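# Hold a hole punch lever fully pressed down

## Task

Push the hole punch's lever down as far as it goes and finish with the gripper keeping it there without moving; the punch must still stand upright on the table at the end, otherwise the task counts as failed.

## Robot and tools

Robot: one seven-joint xArm7 with a two-finger parallel gripper. There is a single arm, so every command is for that arm alone. Cameras: cam_high, cam_low and cam_wrist, each 896x504 pixels. Calibration for each is given in OpenCV form and may be slightly off.

Frames. The scene frame has its origin on the table top directly under the arm's base. +z points up, and +y is to the left when looking along +x. Result poses are in this frame: end_effector_position in metres, end_effector_quat_wxyz, and velocities in m/s and rad/s. The gripper frame has its fingers along +z, and they open and close along y. The reported point (link pinch) lies between the closed finger pads, about 2 cm short of the fingertips. Closing pushes the tips roughly 10 mm further along +z. The reported position can be a little wrong, especially at long reach.

Row format, shared by execute_actions and move: 7 plain numbers, each in [-1, 1], in the order dx, dy, dz, rx, ry, rz, opening. The first six are an offset, not a pose. They are expressed in the gripper's own axes and measured from the gripper pose in the most recent result that showed it. Before any result in the scene, and for a second or later call in the same reply, they are measured instead from where the gripper is when the action starts. A value of 1.0 means 0.6 m of translation or 180 degrees of rotation. rx, ry, rz together form one rotation vector. The opening value is absolute, not an offset: +1 is fully open (0.084 m) and -1 is closed. All-zero offsets are not a pause. They pull the gripper back to the reference pose.

execute_actions(actions, pictures). actions holds at most one item.
- An empty list sends nothing and returns the current state.
- {"rows": [...], "steps": n} runs 1 to 15 control steps of 1/30 s each (default 15), using one row per step. The last row repeats if there are fewer rows than steps. Every row counts from the same reference pose; rows do not add up.
- {"steps": n} without rows is a wait of up to 300 steps. It is counted from the previous result, and your reply time is included in that count.
- pictures (true/false) turns camera images in the result on or off; they come by default.

move(target, speed). target is one 7-number row with the same offset convention. The gripper follows a straight path toward it, lasting 0.5 to 10 s. A longer path is cut off at 10 s. speed is the path's top speed in m/s, from 0.002 to 0.5 (default 0.25); rotation may go up to twice that value in rad/s. The opening is applied at the start. The path does not slow down for obstacles, and the real gripper can lag, stray or overshoot the speed, mostly with the arm near full stretch. Faster contact hits harder, and aiming deeper past a contact presses harder. The result includes a move: line giving the outcome (done, off_target, moving, held, fault), any limits that applied (paced = the sent pose was clipped; held = a check blocked some steps, after which the arm can surge), and the distance to target.

wait(seconds): 0 to 10 s with no new command. zoom_image(camera, region): region is [x0, y0, x1, y1] in pixels of that camera's latest image, at most 504x504. read_manual(section): returns licence text only and does not move anything. finished_scene(scene): pass the current scene's number to end and grade it. It cannot be undone, and the goal must still hold at that moment.

Motion limits. At each step the commanded pose is clipped to within 70 mm and 16 degrees of the measured pose. A far target may therefore need several actions; read the resulting pose and send the remainder. After an action ends, the arm continues only toward the last clipped pose. The inverse kinematics favours position over orientation. The "Hand target" line shows where the controller is currently driving. "pose unreachable" and HELD mark steps changed or blocked by the clearance check; the mount under the base counts as part of the arm. Joint drives move at up to 3.14 rad/s.

Gripping. grip_measured uses the opening scale. To keep squeezing, command a value clearly below it. Sending grip_measured back unchanged still presses lightly.

Timing. The simulation keeps running while you think and write. A busy arm that has been stopped by an object keeps pushing until you send a new command.

Hazards. If contact torque reaches a joint's load limit (N m: waist 46.5, shoulder 46.5, upper arm roll 27.9, elbow 27.9, forearm roll 27.9, wrist pitch 18.6, wrist roll 18.6), the arm backs off, freezes for 10 s and drops the rest of the call. Holding force heats the motors: a MOTOR HOT warning appears at 65 °C, and at 80 °C the brakes engage (OVER-TEMPERATURE FAULT). Joint torque readings carry offsets and noise.

For this task: approach the lever from above at low speed. Press straight down with a modest target depth, enough to bottom out the lever without tipping, sliding or shoving the punch. Then keep the press steady and still. Never knock anything off the table. Avoid slams, hard hits, drops and excessive pushing.

Each tool is called after "Emit:" by a JSON object that holds its "fn" and its "kwargs".

## Session

Emit:
{"fn": "execute_actions", "kwargs": {"actions": []}}

Scene clock: 0.00 s of 4600.00 s.
end_effector_position=(+0.7997, +0.0748, +0.3051) grip_measured=+1.00 end_effector_quat_wxyz=(+0.105, +0.766, +0.617, +0.149) end_effector_velocity=(-0.000, -0.000, +0.000) end_effector_angular_velocity=(-0.001, -0.000, +0.000)
Joint positions: [ 0.509 -0.622 -0.223  1.196 -0.361  0.613 -1.02   0.084]
Joint velocities: [-0.001 -0.001 -0.    -0.    -0.001  0.     0.    -0.   ]
Joint torques (N m, as the arm reports them, + toward a larger angle): no reading
Motor temperatures (°C, as the motors report them): [31 31 36 38 33 34 33]
Hand target: +0.800, +0.075, +0.305; +0.105, +0.766, +0.617, +0.149

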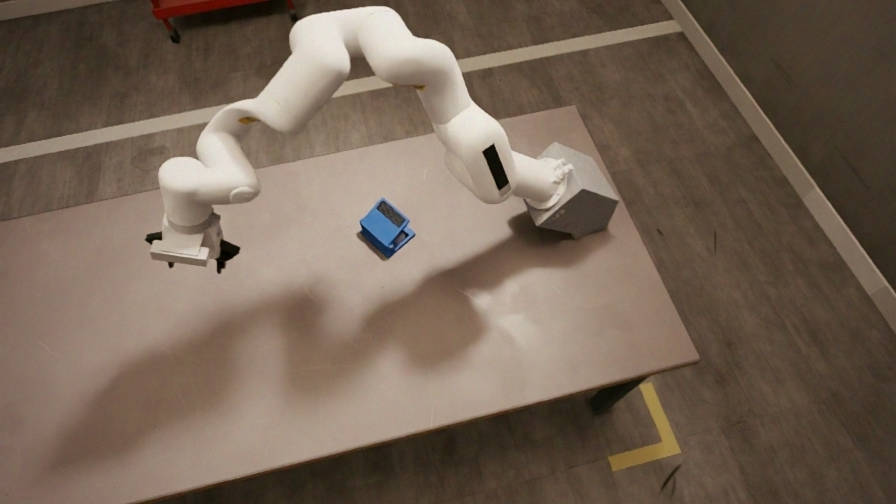

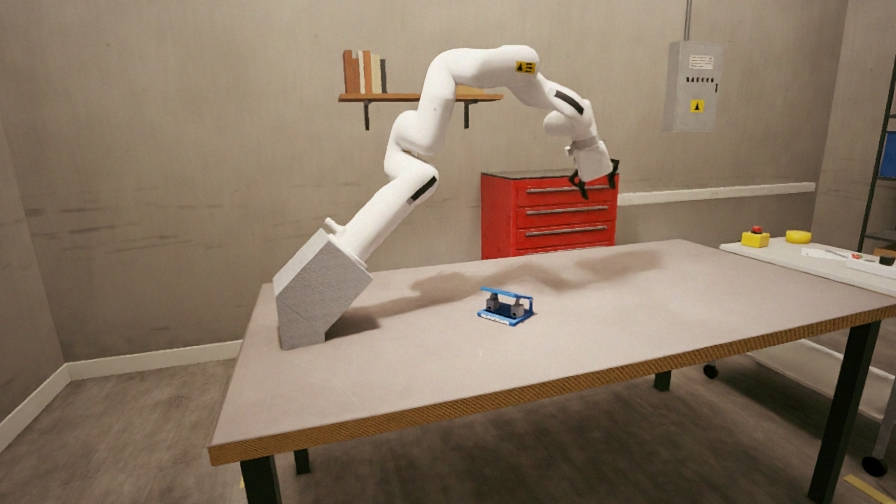

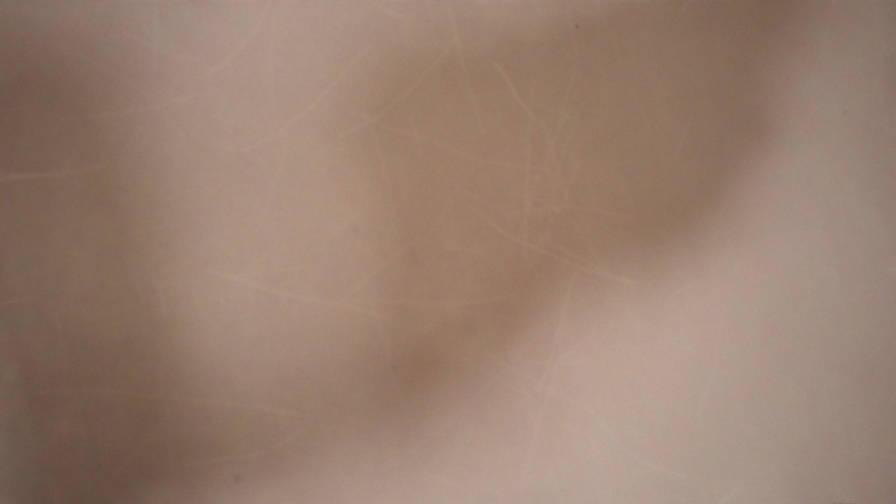

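Emit:
{"fn": "zoom_image", "kwargs": {"camera": "cam_high", "region": [330, 180, 450, 270]}}

Emit:
{"fn": "zoom_image", "kwargs": {"camera": "cam_low", "region": [450, 265, 570, 345]}}

Region (330, 180, 450, 270) of cam_high's 896x504 image, scaled by 4.200, with more detail than that image has; it fills the top 378 rows of this view, and the rest is white.

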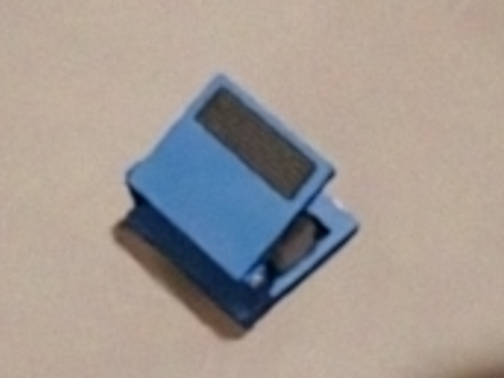

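Region (450, 265, 570, 345) of cam_low's 896x504 image, scaled by 4.200, with more detail than that image has.

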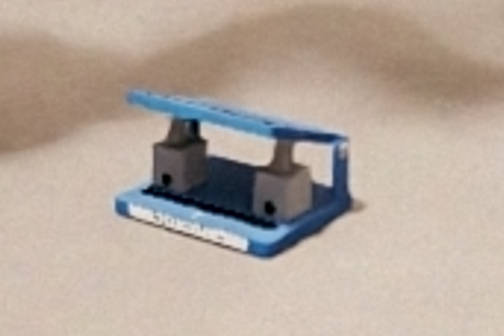

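Emit:
{"fn": "move", "kwargs": {"target": [-0.499,-0.633,-0.027,0.100,-0.063,0.180,-1]}}

Scene clock: 24.80 s of 4600.00 s.
end_effector_position=(+0.3894, -0.1349, +0.1594) grip_measured=-1.00 end_effector_quat_wxyz=(-0.001, +0.924, +0.382, +0.002) end_effector_velocity=(-0.002, -0.001, -0.001) end_effector_angular_velocity=(+0.002, +0.003, -0.004)
Joint positions: [ 0.012 -1.275 -0.845  0.136 -0.447  0.574 -1.171  0.   ]
Joint velocities: [-0.002  0.003 -0.007 -0.002 -0.001 -0.    -0.004  0.   ]
Joint torques (N m, as the arm reports them, + toward a larger angle): [-5.98 -0.11  2.94 16.29  0.02 -1.92 -0.28]
Motor temperatures (°C, as the motors report them): [31 32 36 41 33 34 33]
Hand target: +0.389, -0.135, +0.159; -0.001, +0.924, +0.382, +0.002
Off the commanded pose: 0.001 m, 0 deg.
After step 90, 19.27 s passed at rest.
move: done
camera_calibration (this result's frames):
cam_wrist: T_world_to_cam=[[0.696667, -0.717379, -0.00483671, -0.330481], [-0.717352, -0.696683, 0.00624748, 0.249749], [-0.00785146, -0.000882785, -0.999969, 0.29023], [0, 0, 0, 1]] pos_world=[0.411672, -0.0628277, 0.287062]

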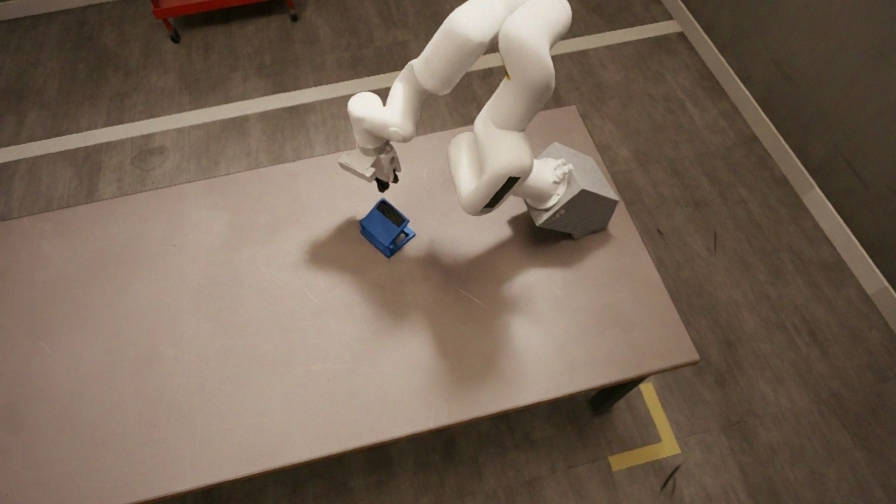

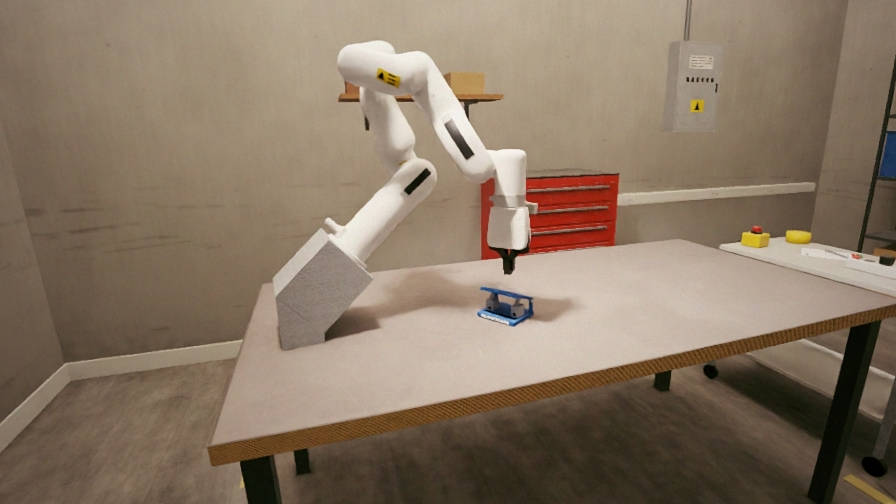

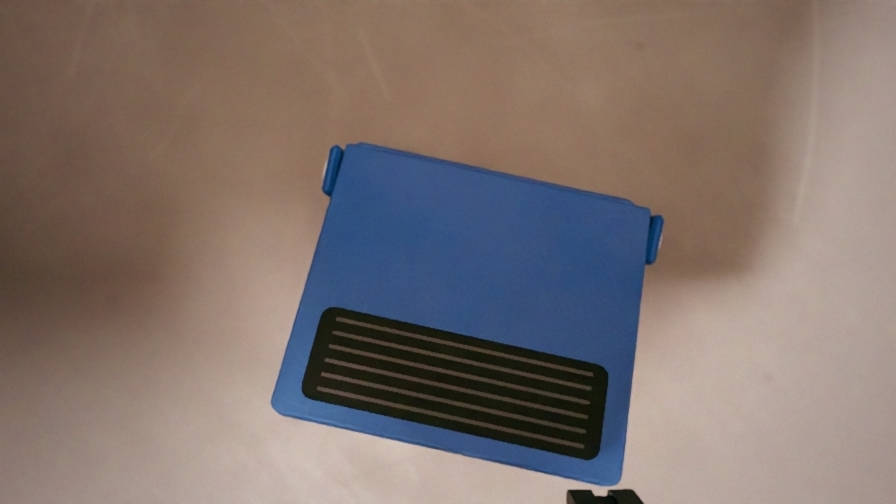

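Emit:
{"fn": "move", "kwargs": {"target": [0.04,-0.05,0.06,0,0,0,-1], "speed": 0.1}}

Scene clock: 32.50 s of 4600.00 s.
end_effector_position=(+0.3853, -0.0971, +0.1238) grip_measured=-1.00 end_effector_quat_wxyz=(-0.000, +0.924, +0.382, +0.002) end_effector_velocity=(-0.000, +0.000, -0.002) end_effector_angular_velocity=(-0.002, +0.001, -0.001)
Joint positions: [ 0.061 -1.164 -0.791  0.039 -0.478  0.37  -1.052  0.   ]
Joint velocities: [ 0.005  0.015  0.001 -0.001 -0.002 -0.016  0.005  0.   ]
Joint torques (N m, as the arm reports them, + toward a larger angle): [-4.66 -0.34  1.69 13.25 -0.03 -2.02 -0.27]
Motor temperatures (°C, as the motors report them): [31 32 36 41 33 34 33]
Hand target: +0.385, -0.097, +0.124; -0.001, +0.924, +0.382, +0.002
Off the commanded pose: 0.001 m, 0 deg.
After step 90, 3.70 s passed at rest.
move: done
camera_calibration (this result's frames):
cam_wrist: T_world_to_cam=[[0.696316, -0.717722, -0.00430215, -0.300571], [-0.717692, -0.696328, 0.00677835, 0.273476], [-0.00786067, -0.00163226, -0.999968, 0.254516], [0, 0, 0, 1]] pos_world=[0.407565, -0.0248818, 0.251361]

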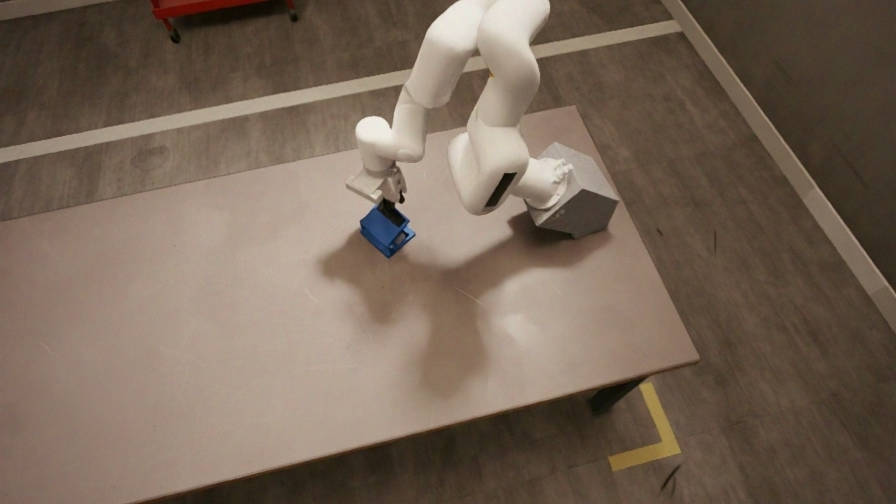

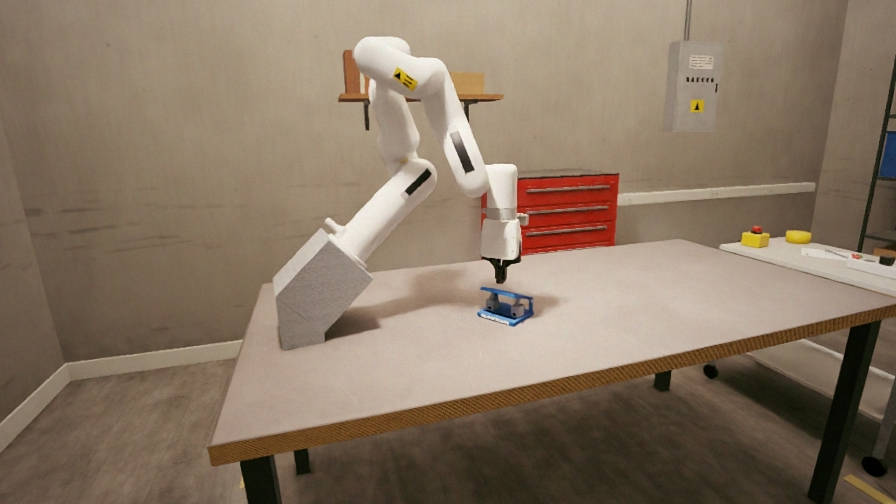

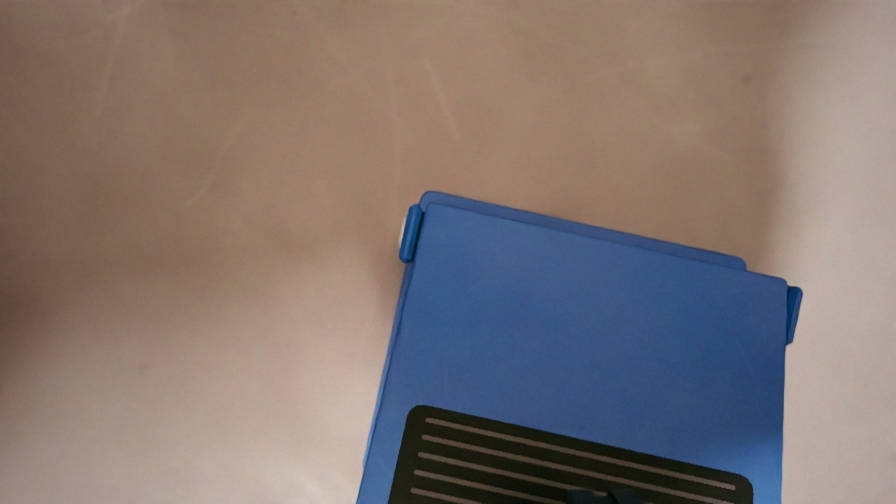

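Emit:
{"fn": "move", "kwargs": {"target": [-0.006,0,0.07,0,0,0,-1], "speed": 0.02}}

Scene clock: 37.67 s of 4600.00 s.
end_effector_position=(+0.3825, -0.1000, +0.0819) grip_measured=-1.00 end_effector_quat_wxyz=(+0.000, +0.924, +0.382, +0.001) end_effector_velocity=(+0.001, +0.000, -0.001) end_effector_angular_velocity=(+0.001, -0.003, +0.003)
Joint positions: [ 0.203 -0.862 -0.878  0.061 -0.486  0.064 -1.048  0.   ]
Joint velocities: [ 0.008  0.01  -0.004  0.001 -0.001 -0.014 -0.001  0.   ]
Joint torques (N m, as the arm reports them, + toward a larger angle): [-3.49 -1.95  0.55  6.39 -0.22 -1.71 -0.27]
Motor temperatures (°C, as the motors report them): [31 32 36 40 33 34 33]
Hand target: +0.383, -0.100, +0.082; +0.000, +0.924, +0.382, +0.001
Off the commanded pose: 0.001 m, 0 deg.
move: done
camera_calibration (this result's frames):
cam_wrist: T_world_to_cam=[[0.695989, -0.718042, -0.00383824, -0.300862], [-0.717999, -0.695992, 0.008494, 0.269753], [-0.00877044, -0.00315588, -0.999957, 0.212865], [0, 0, 0, 1]] pos_world=[0.404946, -0.0276142, 0.209409]

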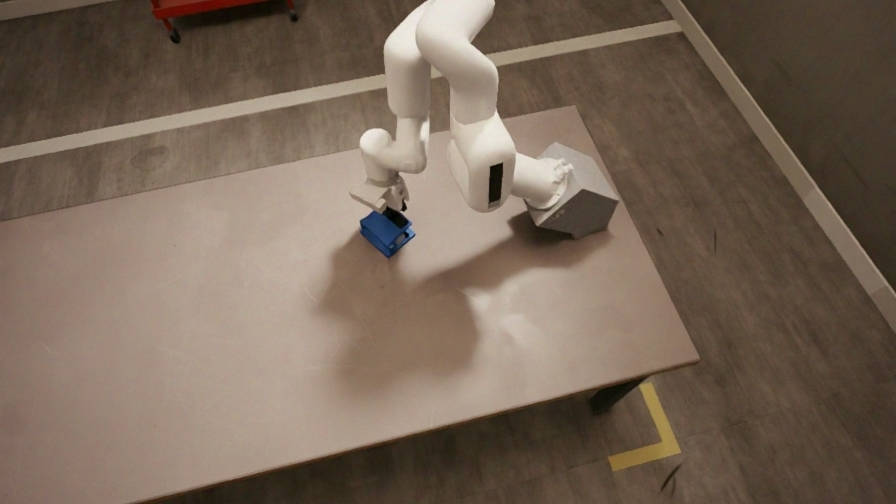

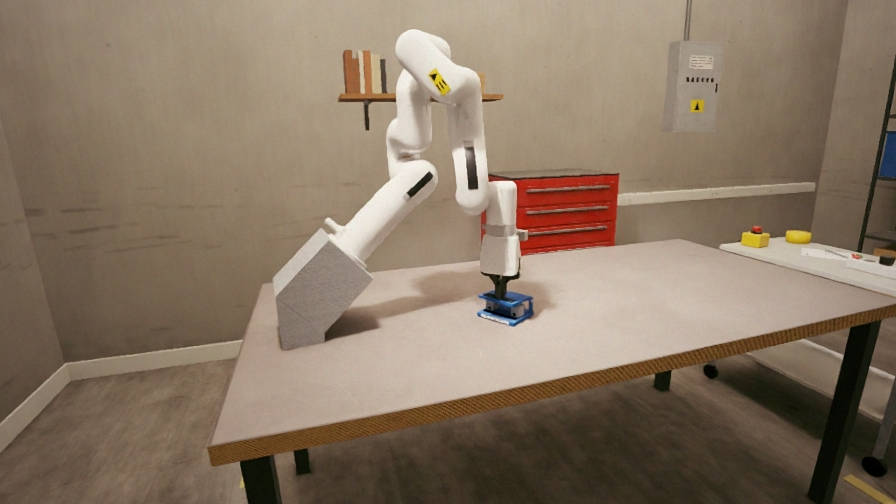

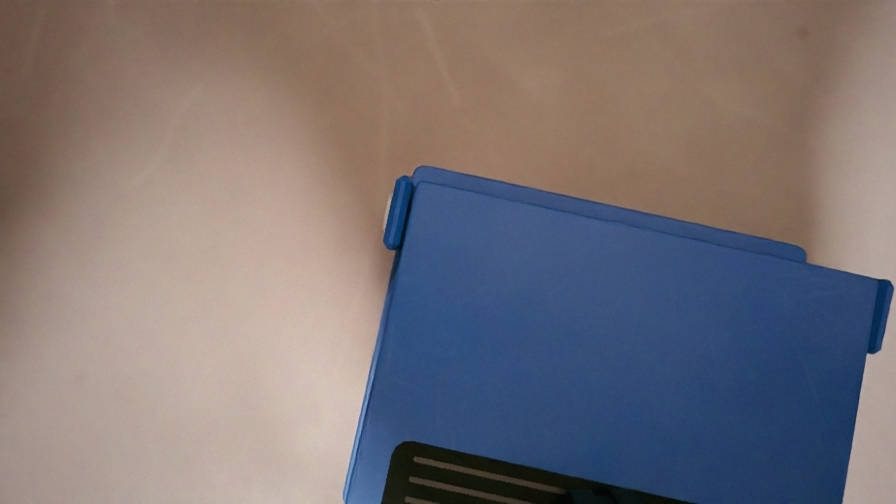

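Elbow torque dropped: already pressing. Continue.

Emit:
{"fn": "move", "kwargs": {"target": [0,0,0.017,0,0,0,-1], "speed": 0.01}}

Emit:
{"fn": "zoom_image", "kwargs": {"camera": "cam_low", "region": [450, 265, 570, 345]}}

Scene clock: 40.67 s of 4600.00 s.
end_effector_position=(+0.3828, -0.1008, +0.0729) grip_measured=-1.00 end_effector_quat_wxyz=(+0.002, +0.925, +0.380, +0.003) end_effector_velocity=(+0.000, -0.001, -0.002) end_effector_angular_velocity=(-0.004, +0.003, +0.002)
Joint positions: [ 0.247 -0.795 -0.903  0.069 -0.477 -0.006 -1.047  0.   ]
Joint velocities: [ 0.008  0.019 -0.001  0.005  0.002 -0.014  0.001  0.   ]
Joint torques (N m, as the arm reports them, + toward a larger angle): [19.85 13.62  3.16 11.97  1.1  -1.29 -0.02]
Motor temperatures (°C, as the motors report them): [31 32 36 40 33 34 33]
Hand target: +0.382, -0.100, +0.072; +0.000, +0.924, +0.382, +0.001
Off the commanded pose: 0.001 m, 0 deg.
move: done
camera_calibration (this result's frames):
cam_wrist: T_world_to_cam=[[0.693714, -0.72025, 0.0000750884, -0.301292], [-0.720233, -0.693697, 0.00690896, 0.270702], [-0.00492409, -0.00484692, -0.999976, 0.202177], [0, 0, 0, 1]] pos_world=[0.404975, -0.0282404, 0.200325]

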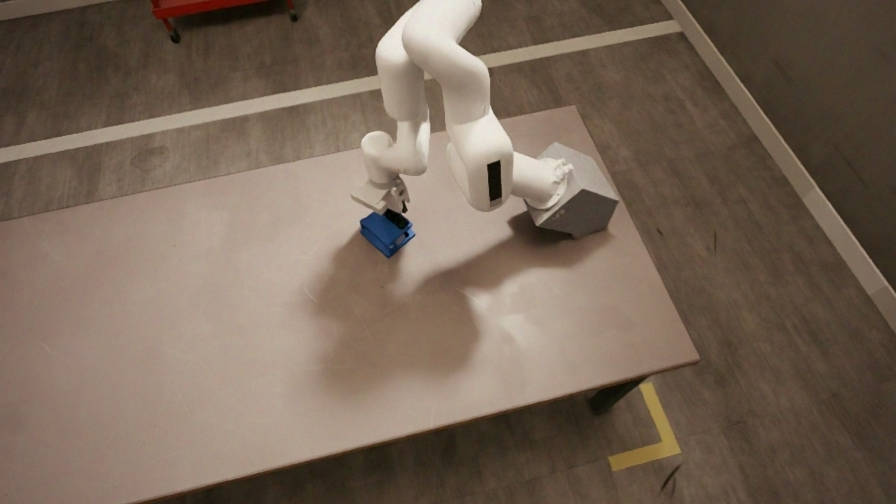

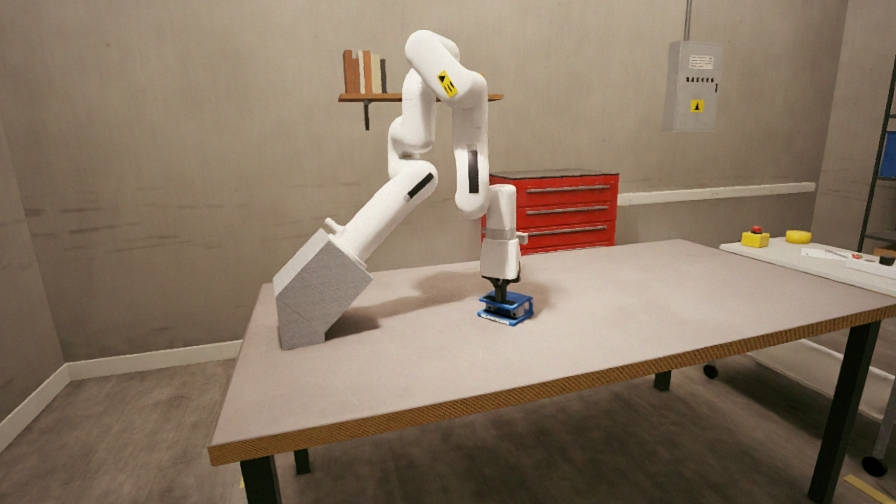

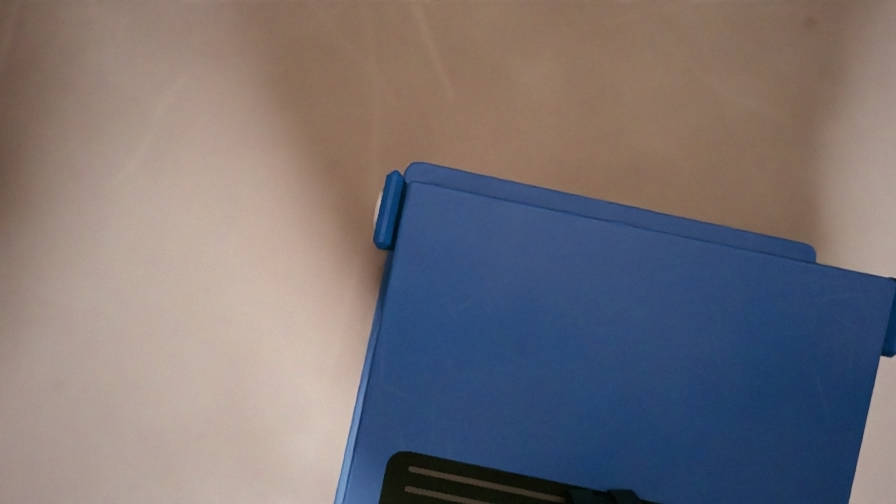

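Region (450, 265, 570, 345) of cam_low's 896x504 image, scaled by 4.200, with more detail than that image has.

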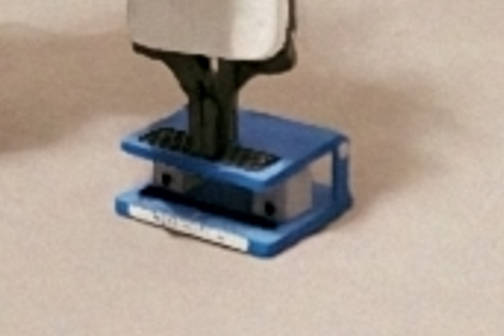

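Emit:
{"fn": "move", "kwargs": {"target": [0,0,0.003,0,0,0,-1], "speed": 0.003}}

Emit:
{"fn": "zoom_image", "kwargs": {"camera": "cam_low", "region": [450, 265, 570, 345]}}

Scene clock: 44.03 s of 4600.00 s.
end_effector_position=(+0.3878, -0.1038, +0.0732) grip_measured=-1.00 end_effector_quat_wxyz=(+0.008, +0.925, +0.379, +0.009) end_effector_velocity=(+0.000, +0.000, -0.000) end_effector_angular_velocity=(+0.001, -0.002, -0.001)
Joint positions: [ 0.254 -0.786 -0.908  0.076 -0.474 -0.028 -1.048  0.   ]
Joint velocities: [ 0.002  0.001 -0.002 -0.001 -0.    -0.004  0.001  0.   ]
Joint torques (N m, as the arm reports them, + toward a larger angle): [ 16.39  13.36   0.93 -10.04   0.63   4.39   0.33]
Motor temperatures (°C, as the motors report them): [31 32 36 40 33 34 33]
Hand target: +0.383, -0.101, +0.071; +0.002, +0.925, +0.380, +0.003
Off the commanded pose: 0.006 m, 1 deg.
move: off_target
camera_calibration (this result's frames):
cam_wrist: T_world_to_cam=[[0.692107, -0.721624, 0.0157038, -0.3076], [-0.721711, -0.692194, -0.00014084, 0.273447], [0.0109717, -0.0112361, -0.999877, 0.195704], [0, 0, 0, 1]] pos_world=[0.408094, -0.0304943, 0.200549]

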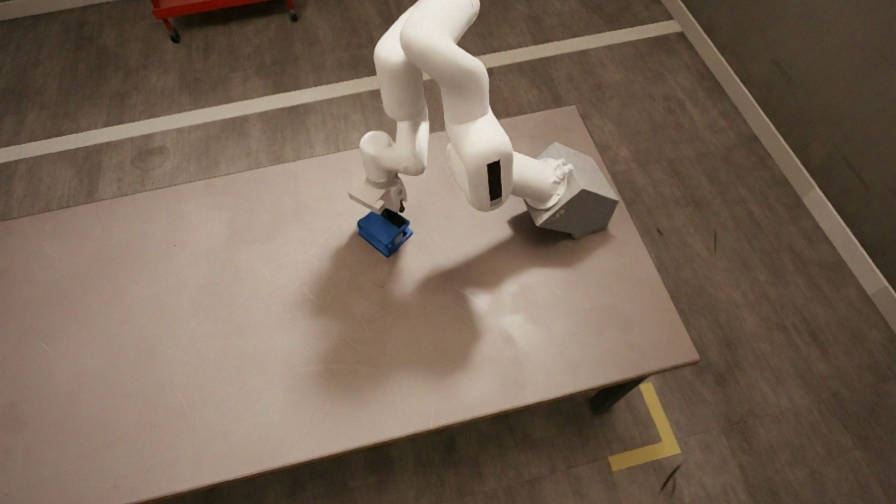

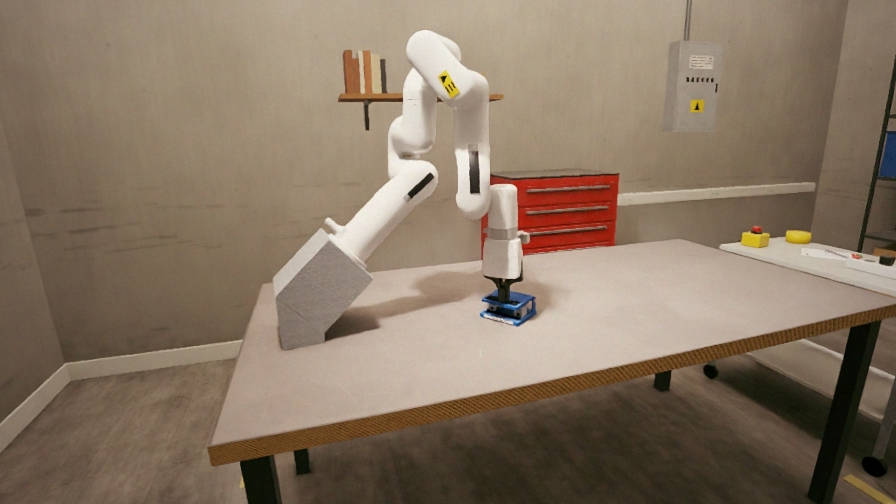

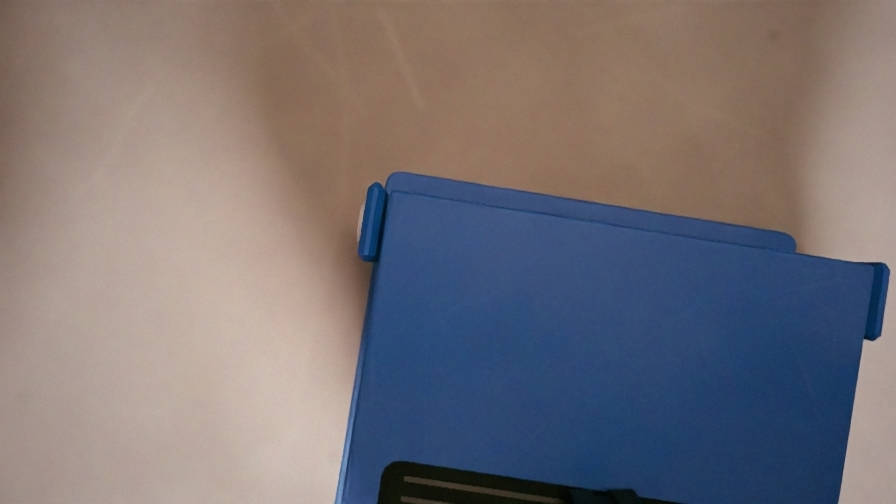

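Region (450, 265, 570, 345) of cam_low's 896x504 image, scaled by 4.200, with more detail than that image has.

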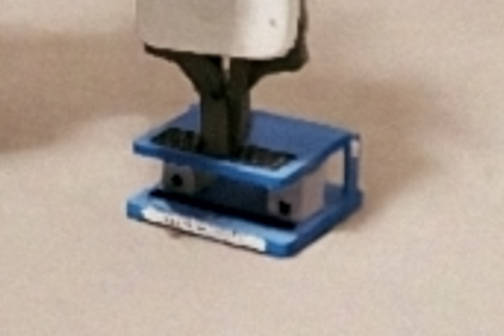

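Hard stop reached; the punch slid a little but stays upright with the lever down.

Emit:
{"fn": "finished_scene", "kwargs": {"scene": 1}}

The scene is finished: the task was done.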